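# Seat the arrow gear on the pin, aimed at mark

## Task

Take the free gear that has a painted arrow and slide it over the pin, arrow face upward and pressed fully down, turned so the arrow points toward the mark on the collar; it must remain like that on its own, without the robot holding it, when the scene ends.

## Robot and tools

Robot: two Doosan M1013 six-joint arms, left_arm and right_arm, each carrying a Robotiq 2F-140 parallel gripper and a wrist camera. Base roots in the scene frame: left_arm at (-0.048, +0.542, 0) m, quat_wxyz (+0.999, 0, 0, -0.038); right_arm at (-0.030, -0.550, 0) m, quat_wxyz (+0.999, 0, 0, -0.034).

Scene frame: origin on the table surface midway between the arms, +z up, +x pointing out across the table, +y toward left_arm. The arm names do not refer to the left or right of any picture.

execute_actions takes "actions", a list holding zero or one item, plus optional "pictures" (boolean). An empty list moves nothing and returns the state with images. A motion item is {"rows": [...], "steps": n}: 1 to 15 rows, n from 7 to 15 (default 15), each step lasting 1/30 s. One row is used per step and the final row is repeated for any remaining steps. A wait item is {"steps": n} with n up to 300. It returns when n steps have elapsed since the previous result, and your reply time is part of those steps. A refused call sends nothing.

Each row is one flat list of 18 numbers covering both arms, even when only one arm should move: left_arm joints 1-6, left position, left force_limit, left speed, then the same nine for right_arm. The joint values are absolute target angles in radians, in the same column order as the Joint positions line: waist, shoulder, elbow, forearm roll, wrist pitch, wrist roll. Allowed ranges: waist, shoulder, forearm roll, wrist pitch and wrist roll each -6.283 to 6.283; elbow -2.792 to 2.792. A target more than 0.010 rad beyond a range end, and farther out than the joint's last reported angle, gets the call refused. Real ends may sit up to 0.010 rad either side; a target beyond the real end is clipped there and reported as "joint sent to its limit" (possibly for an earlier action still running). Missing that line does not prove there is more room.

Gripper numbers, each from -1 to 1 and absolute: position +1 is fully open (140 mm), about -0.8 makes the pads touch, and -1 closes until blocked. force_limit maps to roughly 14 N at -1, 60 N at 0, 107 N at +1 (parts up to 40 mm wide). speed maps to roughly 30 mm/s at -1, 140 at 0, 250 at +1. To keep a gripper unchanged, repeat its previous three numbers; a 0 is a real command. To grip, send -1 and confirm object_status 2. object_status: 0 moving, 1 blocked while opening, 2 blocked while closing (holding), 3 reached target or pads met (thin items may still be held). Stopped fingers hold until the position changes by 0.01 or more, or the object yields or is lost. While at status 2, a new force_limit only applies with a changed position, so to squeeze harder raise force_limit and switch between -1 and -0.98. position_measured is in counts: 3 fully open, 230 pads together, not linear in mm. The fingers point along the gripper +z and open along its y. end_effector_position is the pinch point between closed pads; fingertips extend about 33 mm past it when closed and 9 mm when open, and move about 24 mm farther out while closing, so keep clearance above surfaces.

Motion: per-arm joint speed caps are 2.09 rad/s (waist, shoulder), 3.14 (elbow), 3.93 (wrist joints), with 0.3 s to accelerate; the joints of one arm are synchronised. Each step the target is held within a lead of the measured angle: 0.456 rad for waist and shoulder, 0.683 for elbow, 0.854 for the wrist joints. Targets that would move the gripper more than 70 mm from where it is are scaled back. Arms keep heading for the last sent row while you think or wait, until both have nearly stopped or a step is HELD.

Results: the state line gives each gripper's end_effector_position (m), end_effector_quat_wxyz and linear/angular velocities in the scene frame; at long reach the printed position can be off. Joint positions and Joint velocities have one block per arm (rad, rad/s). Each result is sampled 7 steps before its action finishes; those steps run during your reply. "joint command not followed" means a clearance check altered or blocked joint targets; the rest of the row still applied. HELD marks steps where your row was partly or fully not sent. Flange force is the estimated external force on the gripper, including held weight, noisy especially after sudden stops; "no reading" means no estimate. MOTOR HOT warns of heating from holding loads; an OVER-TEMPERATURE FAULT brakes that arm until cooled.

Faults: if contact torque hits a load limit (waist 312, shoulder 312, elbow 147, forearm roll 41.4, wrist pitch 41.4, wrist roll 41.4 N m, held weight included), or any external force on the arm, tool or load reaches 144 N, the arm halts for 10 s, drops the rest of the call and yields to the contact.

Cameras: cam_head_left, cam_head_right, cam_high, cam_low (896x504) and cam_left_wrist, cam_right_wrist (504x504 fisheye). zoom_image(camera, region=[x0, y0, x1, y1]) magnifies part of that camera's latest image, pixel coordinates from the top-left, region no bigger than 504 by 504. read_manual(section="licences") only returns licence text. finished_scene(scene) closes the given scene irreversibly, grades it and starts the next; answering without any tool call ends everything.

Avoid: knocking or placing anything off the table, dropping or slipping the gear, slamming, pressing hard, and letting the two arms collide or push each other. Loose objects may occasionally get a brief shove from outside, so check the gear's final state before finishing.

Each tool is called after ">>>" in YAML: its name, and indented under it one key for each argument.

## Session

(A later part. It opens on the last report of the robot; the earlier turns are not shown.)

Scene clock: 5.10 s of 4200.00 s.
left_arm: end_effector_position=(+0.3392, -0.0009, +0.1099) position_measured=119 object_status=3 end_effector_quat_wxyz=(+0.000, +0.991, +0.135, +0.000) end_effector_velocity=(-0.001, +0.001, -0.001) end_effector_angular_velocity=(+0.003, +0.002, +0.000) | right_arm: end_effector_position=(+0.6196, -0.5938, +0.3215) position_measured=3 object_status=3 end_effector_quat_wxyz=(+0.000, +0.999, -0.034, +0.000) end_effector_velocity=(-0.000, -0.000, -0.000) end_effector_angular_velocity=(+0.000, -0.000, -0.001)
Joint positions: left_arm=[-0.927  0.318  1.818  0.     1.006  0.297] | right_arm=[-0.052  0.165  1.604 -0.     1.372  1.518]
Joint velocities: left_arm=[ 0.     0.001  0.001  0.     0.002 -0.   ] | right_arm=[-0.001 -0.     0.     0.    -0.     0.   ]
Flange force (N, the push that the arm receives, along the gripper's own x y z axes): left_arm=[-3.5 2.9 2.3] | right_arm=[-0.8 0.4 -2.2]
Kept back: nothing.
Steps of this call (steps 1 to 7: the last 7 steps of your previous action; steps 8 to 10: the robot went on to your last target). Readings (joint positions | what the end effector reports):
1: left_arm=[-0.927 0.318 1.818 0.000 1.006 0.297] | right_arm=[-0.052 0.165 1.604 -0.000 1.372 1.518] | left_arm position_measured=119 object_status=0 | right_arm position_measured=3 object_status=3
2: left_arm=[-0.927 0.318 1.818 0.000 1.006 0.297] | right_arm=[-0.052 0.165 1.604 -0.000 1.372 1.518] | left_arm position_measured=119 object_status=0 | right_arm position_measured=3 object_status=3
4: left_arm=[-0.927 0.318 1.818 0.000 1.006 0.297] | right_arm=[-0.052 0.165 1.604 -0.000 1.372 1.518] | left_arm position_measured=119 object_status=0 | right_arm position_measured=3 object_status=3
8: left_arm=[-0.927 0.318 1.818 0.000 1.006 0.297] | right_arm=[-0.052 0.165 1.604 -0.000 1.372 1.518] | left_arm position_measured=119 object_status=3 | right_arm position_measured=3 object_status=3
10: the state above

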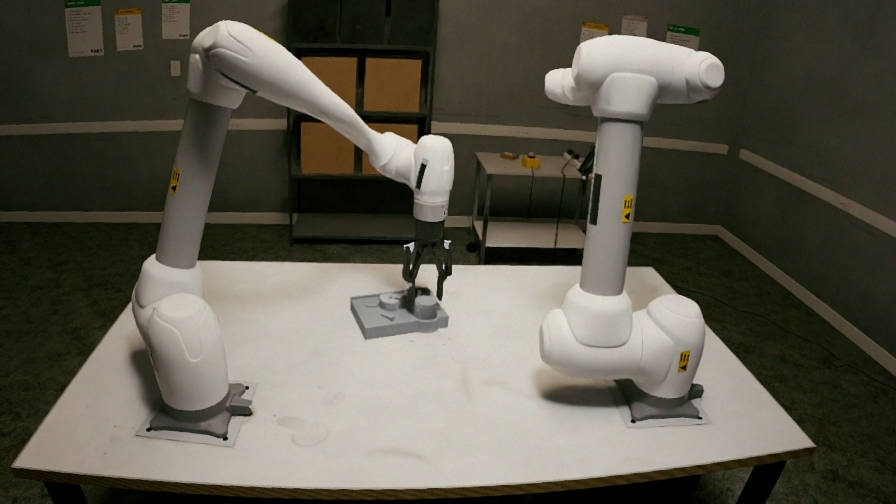

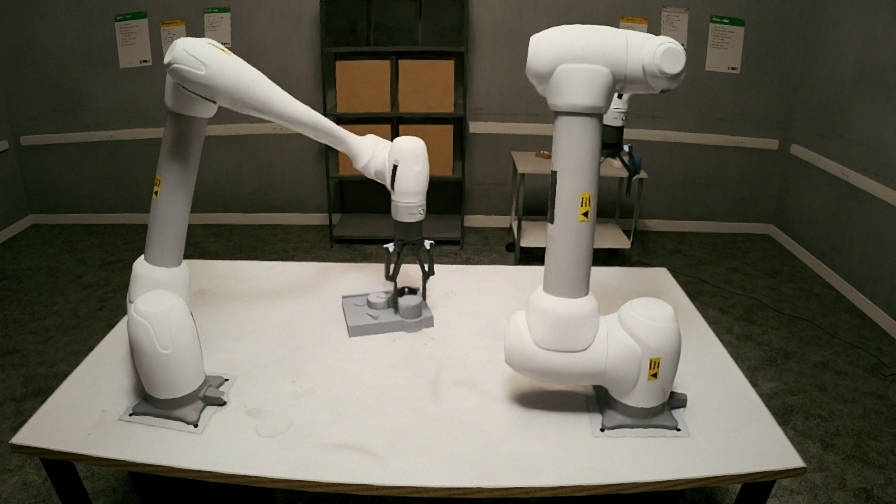

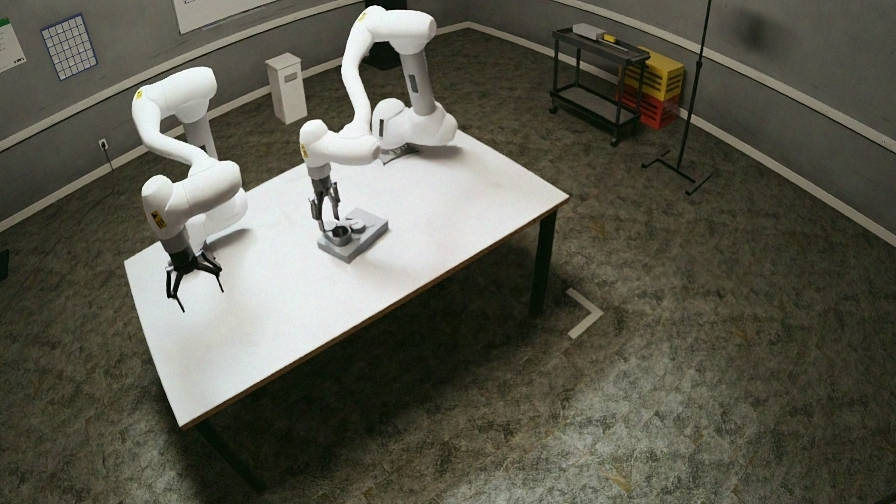

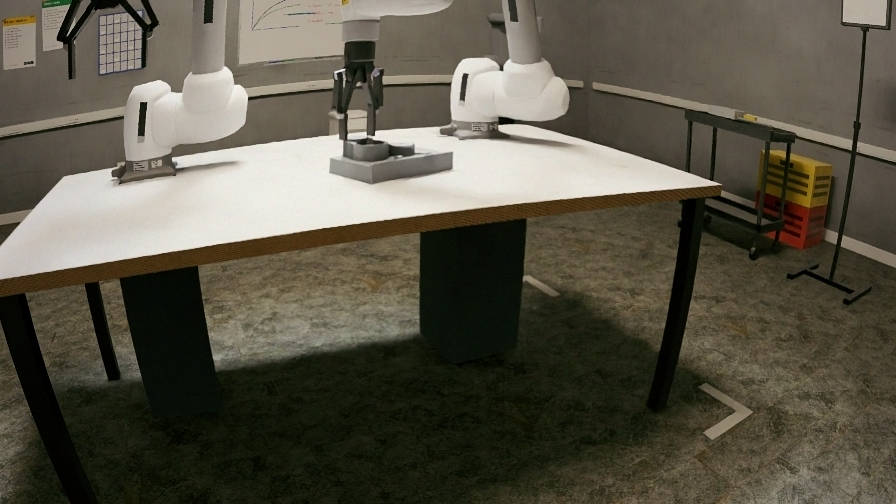

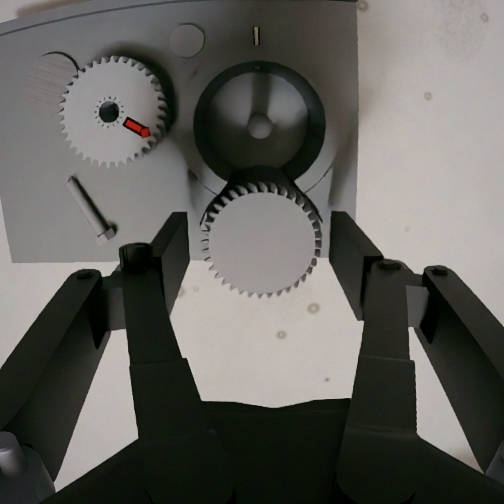

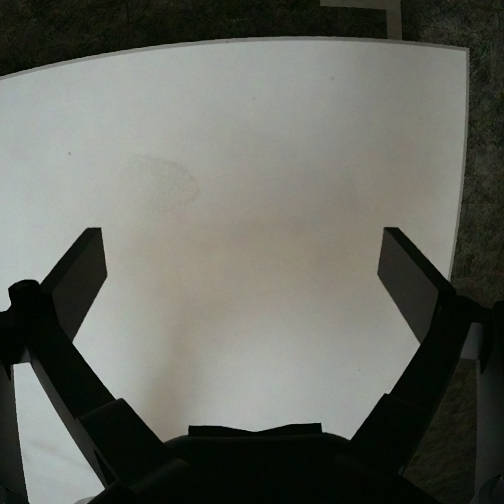

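>>> execute_actions:
  actions:
    - {"rows":[[-0.931,0.3215,1.8185,0,1.0016,0.294,0.08,-1,-1,-0.052,0.165,1.604,0,1.372,1.518,1,0,0],[-0.931,0.3215,1.8185,0,1.0016,0.294,-0.2,-1,-1,-0.052,0.165,1.604,0,1.372,1.518,1,0,0]]}

>>> execute_actions:
  actions:
    - {"steps":20}
  pictures: true

>>> zoom_image:
  camera: "cam_left_wrist"
  region: [170, 40, 350, 310]

Scene clock: 5.73 s of 4200.00 s.
left_arm: end_effector_position=(+0.3377, -0.0031, +0.1070) position_measured=127 object_status=0 end_effector_quat_wxyz=(+0.000, +0.991, +0.134, +0.000) end_effector_velocity=(-0.001, +0.001, -0.002) end_effector_angular_velocity=(+0.004, +0.002, +0.000) | right_arm: end_effector_position=(+0.6196, -0.5938, +0.3215) position_measured=3 object_status=3 end_effector_quat_wxyz=(+0.000, +0.999, -0.034, +0.000) end_effector_velocity=(+0.001, +0.000, +0.000) end_effector_angular_velocity=(-0.000, -0.001, +0.000)
Joint positions: left_arm=[-0.931  0.321  1.818  0.     1.002  0.294] | right_arm=[-0.052  0.165  1.604 -0.     1.372  1.518]
Joint velocities: left_arm=[-0.     0.002  0.001  0.     0.001 -0.001] | right_arm=[ 0.     0.    -0.     0.    -0.001 -0.   ]
Flange force (N, the push that the arm receives, along the gripper's own x y z axes): left_arm=[-2.4 4.6 3.1] | right_arm=[-0.5 1.9 -1.7]
Steps of this call (steps 1 to 11: the robot went on to your last target; steps 12 to 19: the first 8 steps of this action). Readings (joint positions | what the end effector reports):
12: left_arm=[-0.928 0.318 1.818 0.000 1.006 0.297] | right_arm=[-0.052 0.165 1.604 -0.000 1.372 1.518] | left_arm position_measured=119 object_status=3 | right_arm position_measured=3 object_status=3
13: left_arm=[-0.929 0.319 1.818 0.000 1.004 0.296] | right_arm=[-0.052 0.165 1.604 -0.000 1.372 1.518] | left_arm position_measured=119 object_status=0 | right_arm position_measured=3 object_status=3
15: left_arm=[-0.931 0.321 1.818 0.000 1.002 0.294] | right_arm=[-0.052 0.165 1.604 -0.000 1.372 1.518] | left_arm position_measured=121 object_status=0 | right_arm position_measured=3 object_status=3
19: the state above

Scene clock: 6.40 s of 4200.00 s.
left_arm: end_effector_position=(+0.3377, -0.0030, +0.1069) position_measured=136 object_status=2 end_effector_quat_wxyz=(-0.000, +0.991, +0.134, -0.000) end_effector_velocity=(-0.000, -0.000, +0.001) end_effector_angular_velocity=(-0.000, -0.000, +0.000) | right_arm: end_effector_position=(+0.6196, -0.5938, +0.3215) position_measured=3 object_status=3 end_effector_quat_wxyz=(+0.000, +0.999, -0.034, +0.000) end_effector_velocity=(-0.000, +0.001, -0.000) end_effector_angular_velocity=(+0.000, +0.001, +0.001)
Joint positions: left_arm=[-0.931  0.321  1.819  0.     1.002  0.294] | right_arm=[-0.052  0.165  1.604 -0.     1.372  1.518]
Joint velocities: left_arm=[-0.    -0.001 -0.    -0.     0.001 -0.   ] | right_arm=[ 0.001  0.     0.     0.     0.001 -0.   ]
Flange force (N, the push that the arm receives, along the gripper's own x y z axes): left_arm=[-3.4 -9.9 -9.9] | right_arm=[0.0 3.5 -2.2]
Kept back: nothing.
Steps of this call (steps 1 to 7: the last 7 steps of your previous action; steps 8 to 15: the robot went on to your last target; steps 16 to 20: nothing new was sent). Readings (joint positions | what the end effector reports):
1: left_arm=[-0.931 0.321 1.818 0.000 1.002 0.294] | right_arm=[-0.052 0.165 1.604 -0.000 1.372 1.518] | left_arm position_measured=129 object_status=0 | right_arm position_measured=3 object_status=3
2: left_arm=[-0.931 0.321 1.818 0.000 1.002 0.294] | right_arm=[-0.052 0.165 1.604 -0.000 1.372 1.518] | left_arm position_measured=131 object_status=0 | right_arm position_measured=3 object_status=3
4: left_arm=[-0.931 0.321 1.819 0.000 1.002 0.294] | right_arm=[-0.052 0.165 1.604 -0.000 1.372 1.518] | left_arm position_measured=134 object_status=0 | right_arm position_measured=3 object_status=3
8: left_arm=[-0.931 0.321 1.819 0.000 1.002 0.294] | right_arm=[-0.052 0.165 1.604 -0.000 1.372 1.518] | left_arm position_measured=136 object_status=0 | right_arm position_measured=3 object_status=3
20: the state above
All arms were judged still, so your last target was given up. Only a new action makes them travel on or press farther. Fingers that are still opening or closing keep moving.

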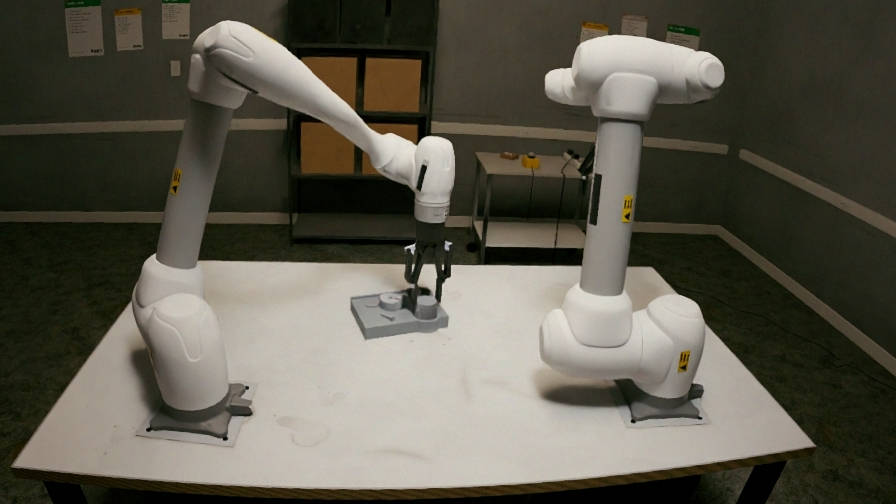

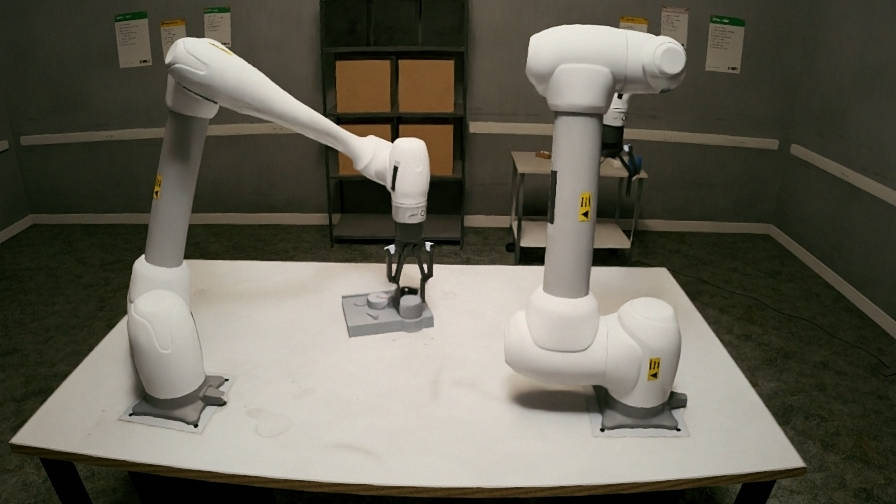

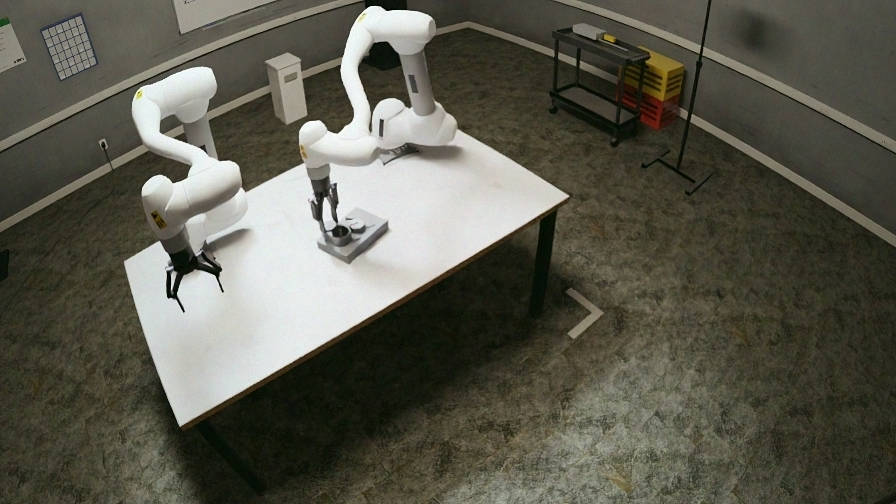

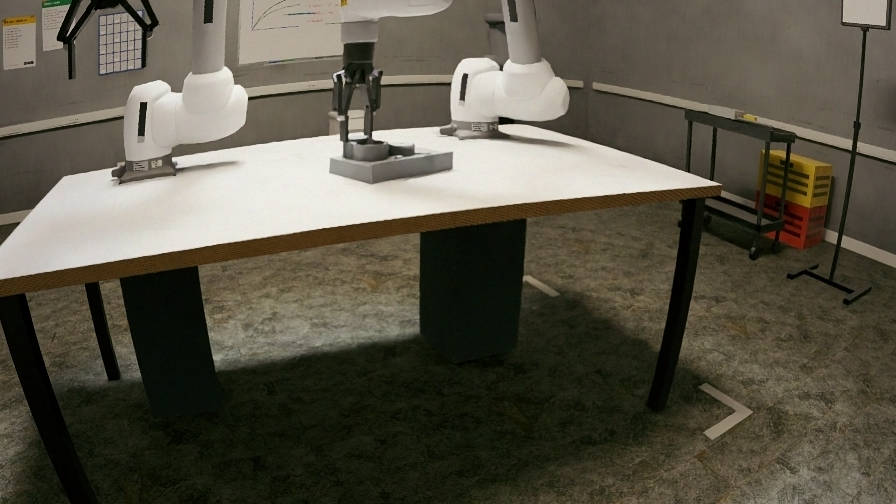

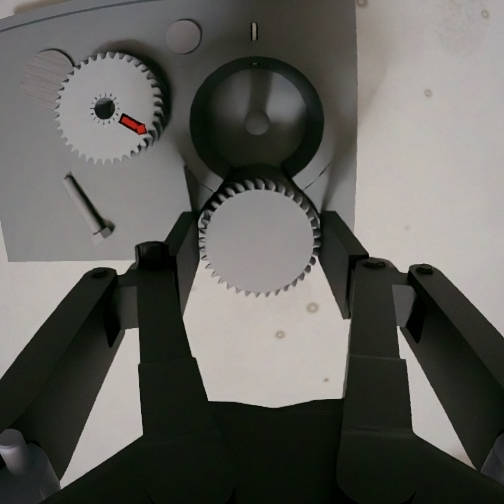

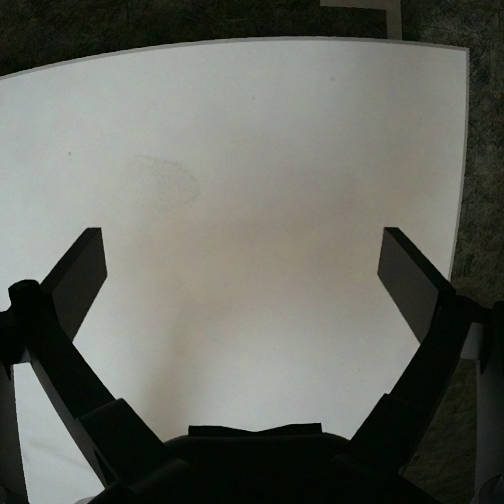

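Region (170, 40, 350, 310) of cam_left_wrist's 504x504 image, scaled by 1.867, with more detail than that image has.

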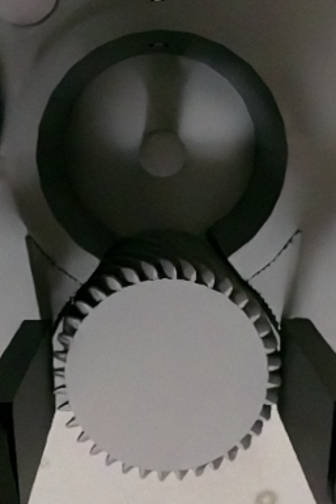

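>>> execute_actions:
  actions:
    - {"rows":[[-0.931,0.3208,1.8195,0,1.0013,0.294,-0.22,-0.8,-1,-0.052,0.165,1.604,0,1.372,1.518,1,0,0]],"steps":12}

>>> execute_actions:
  actions:
    - {"rows":[[-0.931,0.3208,1.8195,0,1.0013,0.33,-0.22,-0.8,-1,-0.052,0.165,1.604,0,1.372,1.518,1,0,0],[-0.931,0.3208,1.8195,0,1.0013,0.374,-0.22,-0.8,-1,-0.052,0.165,1.604,0,1.372,1.518,1,0,0]]}
  pictures: true

>>> zoom_image:
  camera: "cam_left_wrist"
  region: [170, 40, 350, 310]

Scene clock: 7.03 s of 4200.00 s.
left_arm: end_effector_position=(+0.3375, -0.0028, +0.1070) position_measured=137 object_status=0 end_effector_quat_wxyz=(+0.000, +0.991, +0.134, +0.000) end_effector_velocity=(-0.001, +0.001, -0.002) end_effector_angular_velocity=(+0.001, +0.001, -0.000) | right_arm: end_effector_position=(+0.6196, -0.5938, +0.3215) position_measured=3 object_status=3 end_effector_quat_wxyz=(+0.000, +0.999, -0.034, +0.000) end_effector_velocity=(-0.000, -0.001, +0.000) end_effector_angular_velocity=(-0.000, +0.000, -0.001)
Joint positions: left_arm=[-0.931  0.321  1.819  0.     1.001  0.294] | right_arm=[-0.052  0.165  1.604  0.     1.372  1.518]
Joint velocities: left_arm=[-0.001  0.     0.004 -0.    -0.003 -0.   ] | right_arm=[-0.001 -0.    -0.    -0.     0.001 -0.   ]
Flange force (N, the push that the arm receives, along the gripper's own x y z axes): left_arm=[-1.1 -1.3 -4.2] | right_arm=[-2.7 2.0 -1.9]
Steps of this call (steps 1 to 14: nothing new was sent; steps 15 to 19: the first 5 steps of this action). Readings (joint positions | what the end effector reports):
15: left_arm=[-0.931 0.321 1.818 0.000 1.002 0.294] | right_arm=[-0.052 0.165 1.604 -0.000 1.372 1.518] | left_arm position_measured=136 object_status=0 | right_arm position_measured=3 object_status=3
16: left_arm=[-0.931 0.321 1.819 0.000 1.002 0.294] | right_arm=[-0.052 0.165 1.604 -0.000 1.372 1.518] | left_arm position_measured=137 object_status=0 | right_arm position_measured=3 object_status=3
18: left_arm=[-0.931 0.321 1.819 0.000 1.001 0.294] | right_arm=[-0.052 0.165 1.604 -0.000 1.372 1.518] | left_arm position_measured=137 object_status=0 | right_arm position_measured=3 object_status=3
19: the state above

Scene clock: 7.53 s of 4200.00 s.
left_arm: end_effector_position=(+0.3374, -0.0027, +0.1069) position_measured=137 object_status=2 end_effector_quat_wxyz=(+0.000, +0.995, +0.095, -0.000) end_effector_velocity=(-0.001, -0.001, -0.002) end_effector_angular_velocity=(+0.001, +0.001, -0.006) | right_arm: end_effector_position=(+0.6196, -0.5938, +0.3215) position_measured=3 object_status=3 end_effector_quat_wxyz=(+0.000, +0.999, -0.034, +0.000) end_effector_velocity=(-0.000, -0.001, -0.000) end_effector_angular_velocity=(+0.000, +0.001, -0.001)
Joint positions: left_arm=[-0.931  0.321  1.82  -0.     1.001  0.374] | right_arm=[-0.052  0.165  1.604 -0.     1.372  1.518]
Joint velocities: left_arm=[-0.001  0.003  0.    -0.001 -0.002  0.005] | right_arm=[-0.001  0.    -0.     0.     0.001  0.   ]
Flange force (N, the push that the arm receives, along the gripper's own x y z axes): left_arm=[-0.6 10.5 3.4] | right_arm=[-0.7 2.1 -2.1]
Steps of this call (steps 1 to 7: the last 7 steps of your previous action; steps 8 to 15: the first 8 steps of this action). Readings (joint positions | what the end effector reports):
8: left_arm=[-0.931 0.321 1.819 0.000 1.001 0.294] | right_arm=[-0.052 0.165 1.604 -0.000 1.372 1.518] | left_arm position_measured=137 object_status=2 | right_arm position_measured=3 object_status=3
9: left_arm=[-0.931 0.321 1.819 0.000 1.001 0.301] | right_arm=[-0.052 0.165 1.604 -0.000 1.372 1.518] | left_arm position_measured=137 object_status=2 | right_arm position_measured=3 object_status=3
11: left_arm=[-0.931 0.321 1.820 -0.000 1.001 0.348] | right_arm=[-0.052 0.165 1.604 0.000 1.372 1.518] | left_arm position_measured=137 object_status=2 | right_arm position_measured=3 object_status=3
15: the state above

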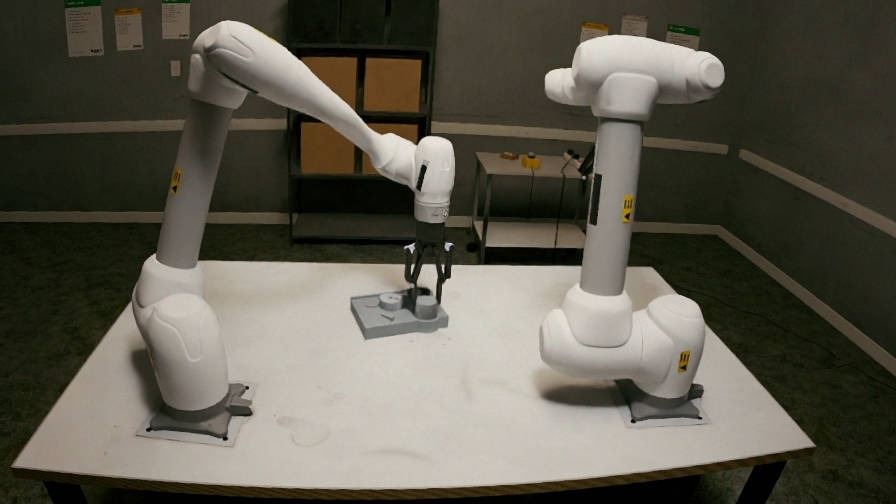

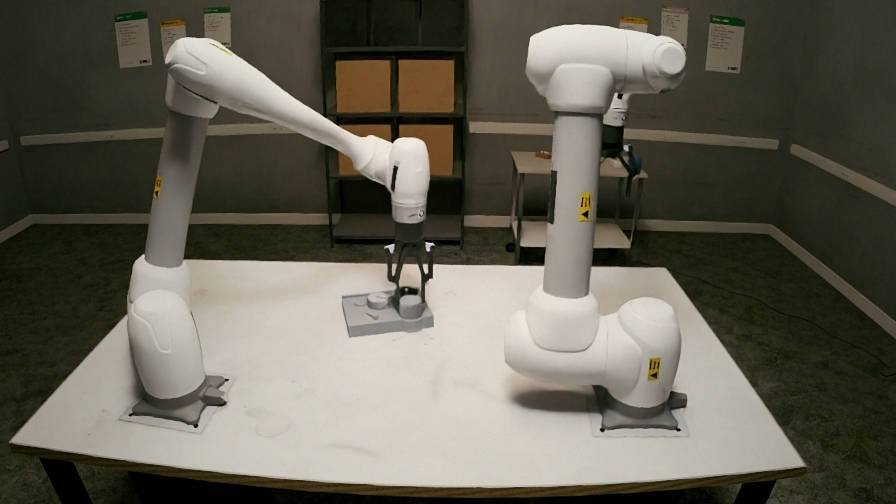

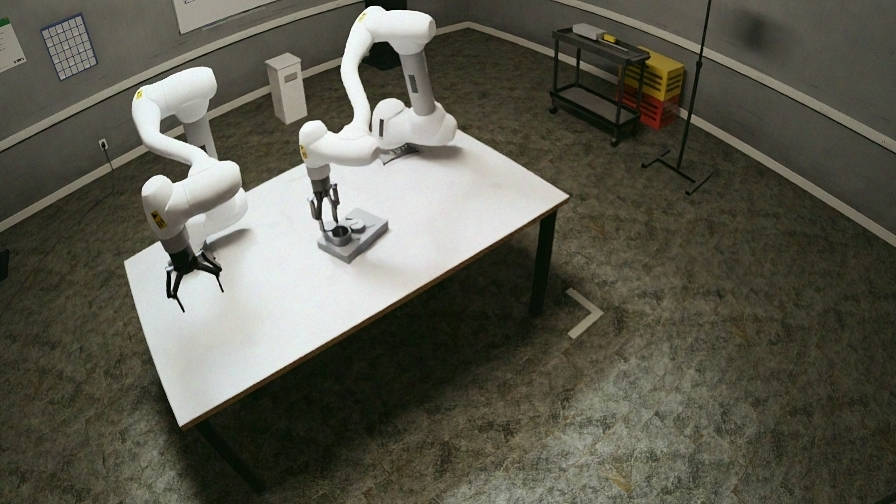

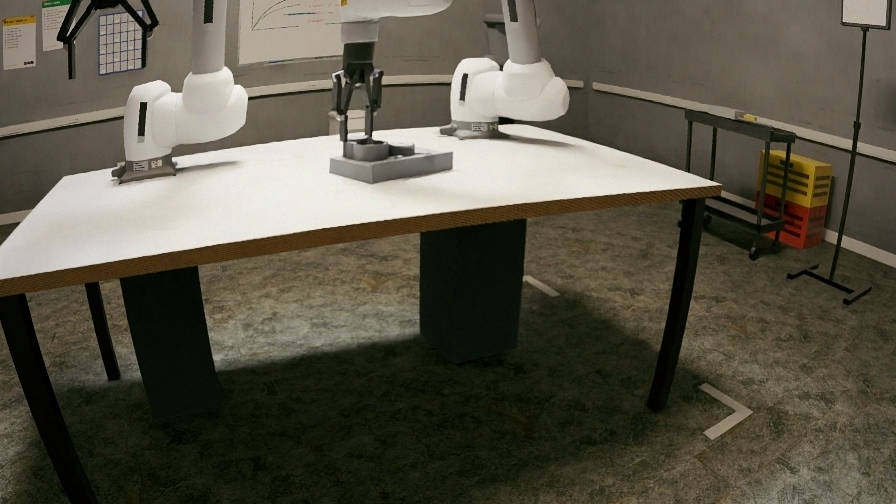

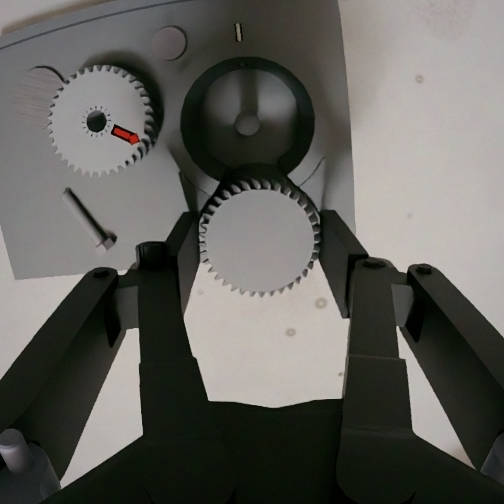

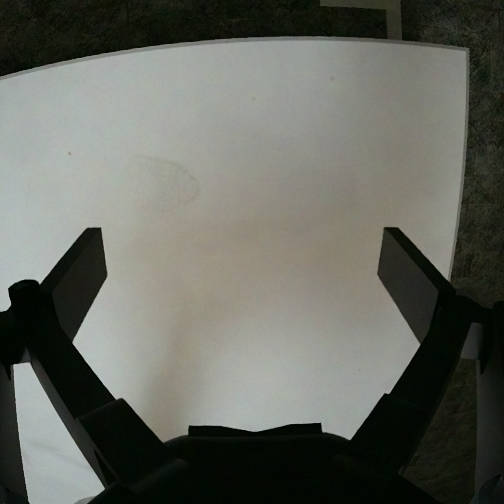

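Region (170, 40, 350, 310) of cam_left_wrist's 504x504 image, scaled by 1.867, with more detail than that image has.

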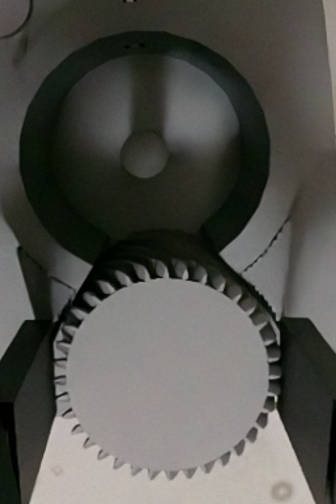

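>>> execute_actions:
  actions:
    - {"rows":[[-0.931,0.3208,1.8195,0,1.0013,0.374,1,0,0.5,-0.052,0.165,1.604,0,1.372,1.518,1,0,0],[-0.931,0.3208,1.8195,0,1.0013,0.374,1,0,0.5,-0.052,0.165,1.604,0,1.372,1.518,1,0,0],[-0.931,0.3208,1.8195,0,1.0013,0.374,1,0,0.5,-0.052,0.165,1.604,0,1.372,1.518,1,0,0],[-0.931,0.294,1.793,0,1.054,0.374,1,0,0.5,-0.052,0.165,1.604,0,1.372,1.518,1,0,0]],"steps":12}

>>> execute_actions:
  actions:
    - {"rows":[[-1.0724,0.2911,1.8761,0,0.9744,3.294,1,0,0.5,-0.052,0.165,1.604,0,1.372,1.518,1,0,0]]}

>>> execute_actions:
  actions:
    - {"steps":35}
  pictures: true

>>> zoom_image:
  camera: "cam_left_wrist"
  region: [170, 250, 350, 410]

Scene clock: 8.47 s of 4200.00 s.
left_arm: end_effector_position=(+0.3371, -0.0021, +0.1104) position_measured=102 object_status=0 end_effector_quat_wxyz=(-0.001, +0.996, +0.095, -0.000) end_effector_velocity=(-0.006, +0.011, +0.204) end_effector_angular_velocity=(+0.031, +0.021, +0.003) | right_arm: end_effector_position=(+0.6196, -0.5938, +0.3215) position_measured=3 object_status=3 end_effector_quat_wxyz=(+0.000, +0.999, -0.034, +0.000) end_effector_velocity=(-0.000, +0.001, -0.000) end_effector_angular_velocity=(+0.000, +0.002, +0.001)
Joint positions: left_arm=[-0.931  0.318  1.817  0.     1.009  0.374] | right_arm=[-0.052  0.165  1.604  0.     1.372  1.518]
Joint velocities: left_arm=[ 0.001 -0.181 -0.176 -0.001  0.394 -0.001] | right_arm=[ 0.001  0.     0.    -0.     0.001 -0.   ]
Flange force (N, the push that the arm receives, along the gripper's own x y z axes): left_arm=[-2.6 6.3 9.3] | right_arm=[-0.3 0.6 -2.7]
Steps of this call (steps 1 to 7: the last 7 steps of your previous action; steps 8 to 15: the robot went on to your last target; steps 16 to 23: nothing new was sent; steps 24 to 28: the first 5 steps of this action). Readings (joint positions | what the end effector reports):
24: left_arm=[-0.931 0.321 1.820 -0.000 1.001 0.374] | right_arm=[-0.052 0.165 1.604 -0.000 1.372 1.518] | left_arm position_measured=137 object_status=0 | right_arm position_measured=3 object_status=3
25: left_arm=[-0.931 0.321 1.820 0.000 1.002 0.374] | right_arm=[-0.052 0.165 1.604 -0.000 1.372 1.518] | left_arm position_measured=137 object_status=0 | right_arm position_measured=3 object_status=3
27: left_arm=[-0.931 0.321 1.820 0.000 1.002 0.374] | right_arm=[-0.052 0.165 1.604 -0.000 1.372 1.518] | left_arm position_measured=114 object_status=0 | right_arm position_measured=3 object_status=3
28: the state above

Scene clock: 8.97 s of 4200.00 s.
left_arm: end_effector_position=(+0.3006, -0.0134, +0.1193) position_measured=3 object_status=3 end_effector_quat_wxyz=(+0.001, +0.994, -0.107, +0.000) end_effector_velocity=(-0.287, -0.089, -0.108) end_effector_angular_velocity=(+0.014, +0.005, -3.401) | right_arm: end_effector_position=(+0.6196, -0.5938, +0.3215) position_measured=3 object_status=3 end_effector_quat_wxyz=(+0.000, +0.999, -0.034, +0.000) end_effector_velocity=(+0.001, -0.002, +0.001) end_effector_angular_velocity=(-0.000, -0.002, -0.002)
Joint positions: left_arm=[-0.987  0.293  1.832  0.     1.015  0.722] | right_arm=[-0.052  0.165  1.604 -0.     1.372  1.518]
Joint velocities: left_arm=[-0.449 -0.008  0.237 -0.002 -0.215  2.953] | right_arm=[-0.002 -0.    -0.001  0.    -0.001 -0.   ]
Flange force (N, the push that the arm receives, along the gripper's own x y z axes): left_arm=[0.1 6.3 1.0] | right_arm=[-2.2 1.3 -3.4]
Steps of this call (steps 1 to 7: the last 7 steps of your previous action; steps 8 to 15: the first 8 steps of this action). Readings (joint positions | what the end effector reports):
8: left_arm=[-0.931 0.294 1.793 0.000 1.054 0.374] | right_arm=[-0.052 0.165 1.604 -0.000 1.372 1.518] | left_arm position_measured=17 object_status=0 | right_arm position_measured=3 object_status=3
9: left_arm=[-0.932 0.294 1.795 0.000 1.052 0.381] | right_arm=[-0.052 0.165 1.604 -0.000 1.372 1.518] | left_arm position_measured=8 object_status=0 | right_arm position_measured=3 object_status=3
11: left_arm=[-0.941 0.294 1.803 0.000 1.044 0.437] | right_arm=[-0.052 0.165 1.604 -0.000 1.372 1.518] | left_arm position_measured=3 object_status=0 | right_arm position_measured=3 object_status=3
15: the state above

Scene clock: 10.13 s of 4200.00 s.
left_arm: end_effector_position=(+0.2462, -0.0279, +0.0999) position_measured=3 object_status=3 end_effector_quat_wxyz=(-0.000, -0.135, +0.991, +0.000) end_effector_velocity=(+0.001, -0.000, +0.001) end_effector_angular_velocity=(-0.001, -0.001, -0.000) | right_arm: end_effector_position=(+0.6196, -0.5938, +0.3215) position_measured=3 object_status=3 end_effector_quat_wxyz=(+0.000, +0.999, -0.034, +0.000) end_effector_velocity=(+0.001, -0.000, +0.001) end_effector_angular_velocity=(-0.000, -0.003, +0.000)
Joint positions: left_arm=[-1.072  0.291  1.876 -0.     0.974  3.294] | right_arm=[-0.052  0.165  1.604 -0.     1.372  1.518]
Joint velocities: left_arm=[ 0.001 -0.001 -0.001  0.001  0.001  0.001] | right_arm=[ 0.     0.001 -0.002  0.    -0.002 -0.   ]
Flange force (N, the push that the arm receives, along the gripper's own x y z axes): left_arm=[3.3 -2.8 3.0] | right_arm=[-1.7 1.6 -1.7]
Kept back: nothing.
Steps of this call (steps 1 to 7: the last 7 steps of your previous action; steps 8 to 35: the robot went on to your last target). Readings (joint positions | what the end effector reports):
1: left_arm=[-1.002 0.293 1.840 -0.000 1.008 0.830] | right_arm=[-0.052 0.165 1.604 -0.000 1.372 1.518] | left_arm position_measured=3 object_status=3 | right_arm position_measured=3 object_status=3
2: left_arm=[-1.016 0.292 1.847 -0.000 1.002 0.951] | right_arm=[-0.052 0.165 1.604 -0.000 1.372 1.518] | left_arm position_measured=3 object_status=3 | right_arm position_measured=3 object_status=3
4: left_arm=[-1.037 0.292 1.858 -0.000 0.991 1.204] | right_arm=[-0.052 0.165 1.604 -0.000 1.372 1.518] | left_arm position_measured=3 object_status=3 | right_arm position_measured=3 object_status=3
8: left_arm=[-1.059 0.291 1.869 -0.000 0.981 1.707] | right_arm=[-0.052 0.165 1.604 -0.000 1.372 1.518] | left_arm position_measured=3 object_status=3 | right_arm position_measured=3 object_status=3
35: the state above

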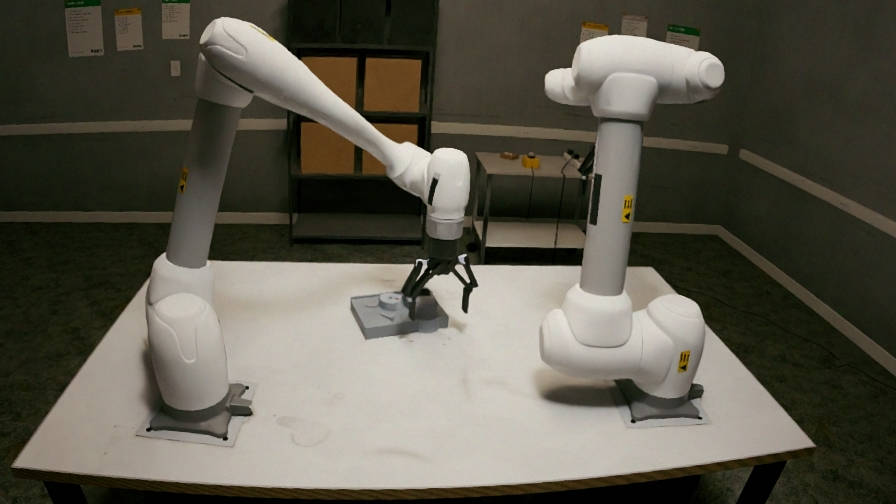

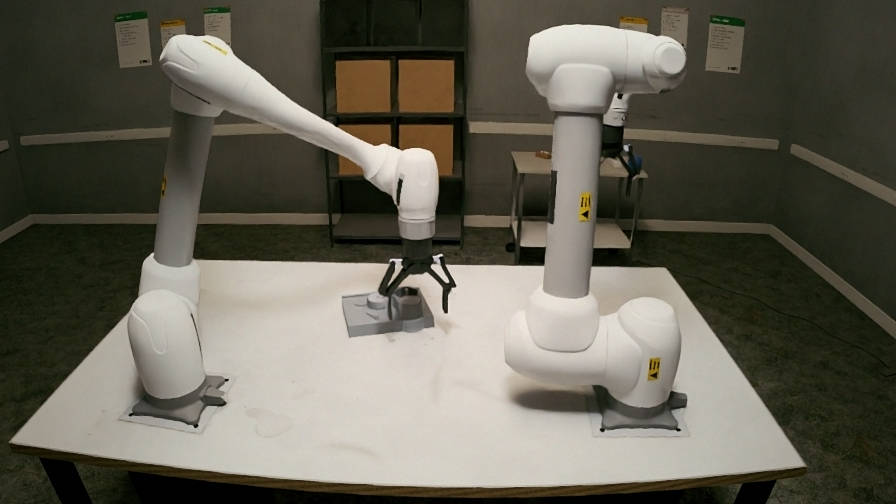

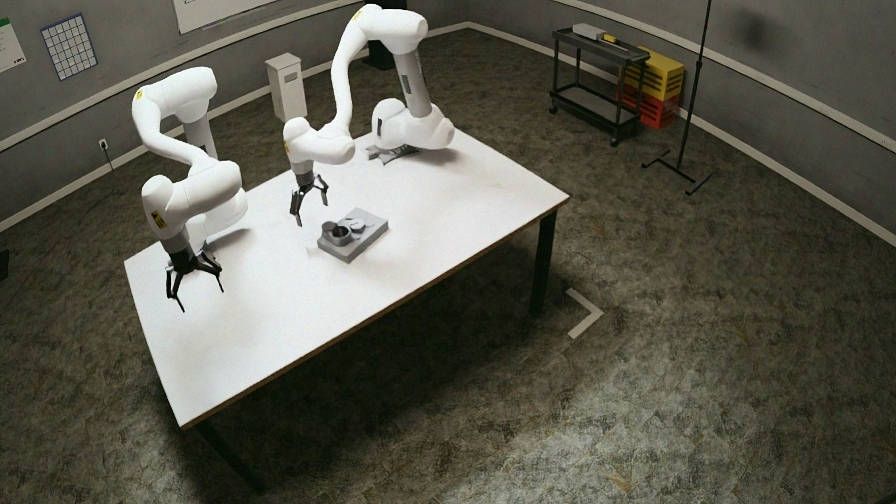

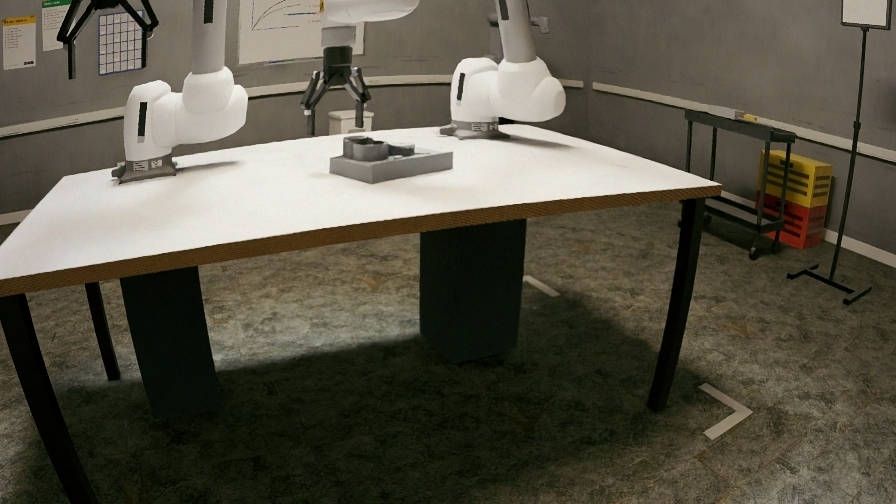

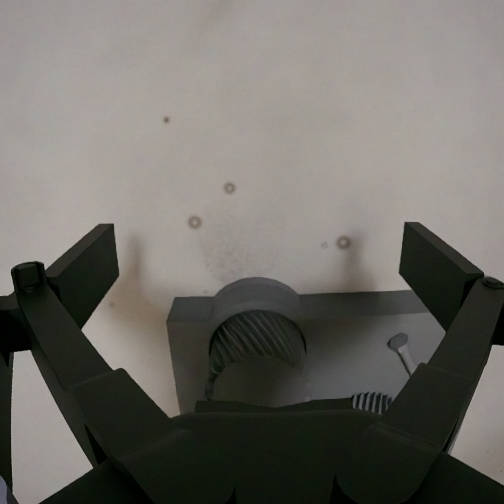

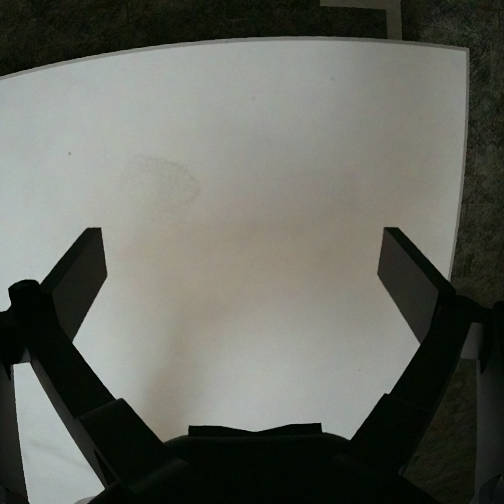

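Region (170, 250, 350, 410) of cam_left_wrist's 504x504 image, scaled by 2.800, with more detail than that image has.

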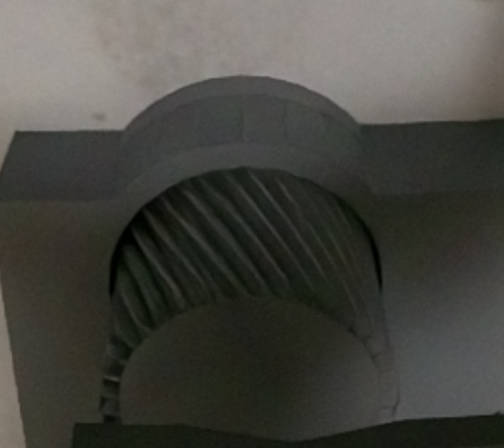

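>>> zoom_image:
  camera: "cam_left_wrist"
  region: [205, 270, 315, 380]

Region (205, 270, 315, 380) of cam_left_wrist's 504x504 image, scaled by 4.582, with more detail than that image has.

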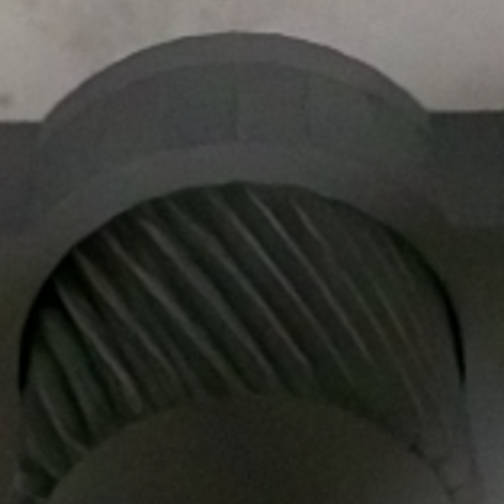

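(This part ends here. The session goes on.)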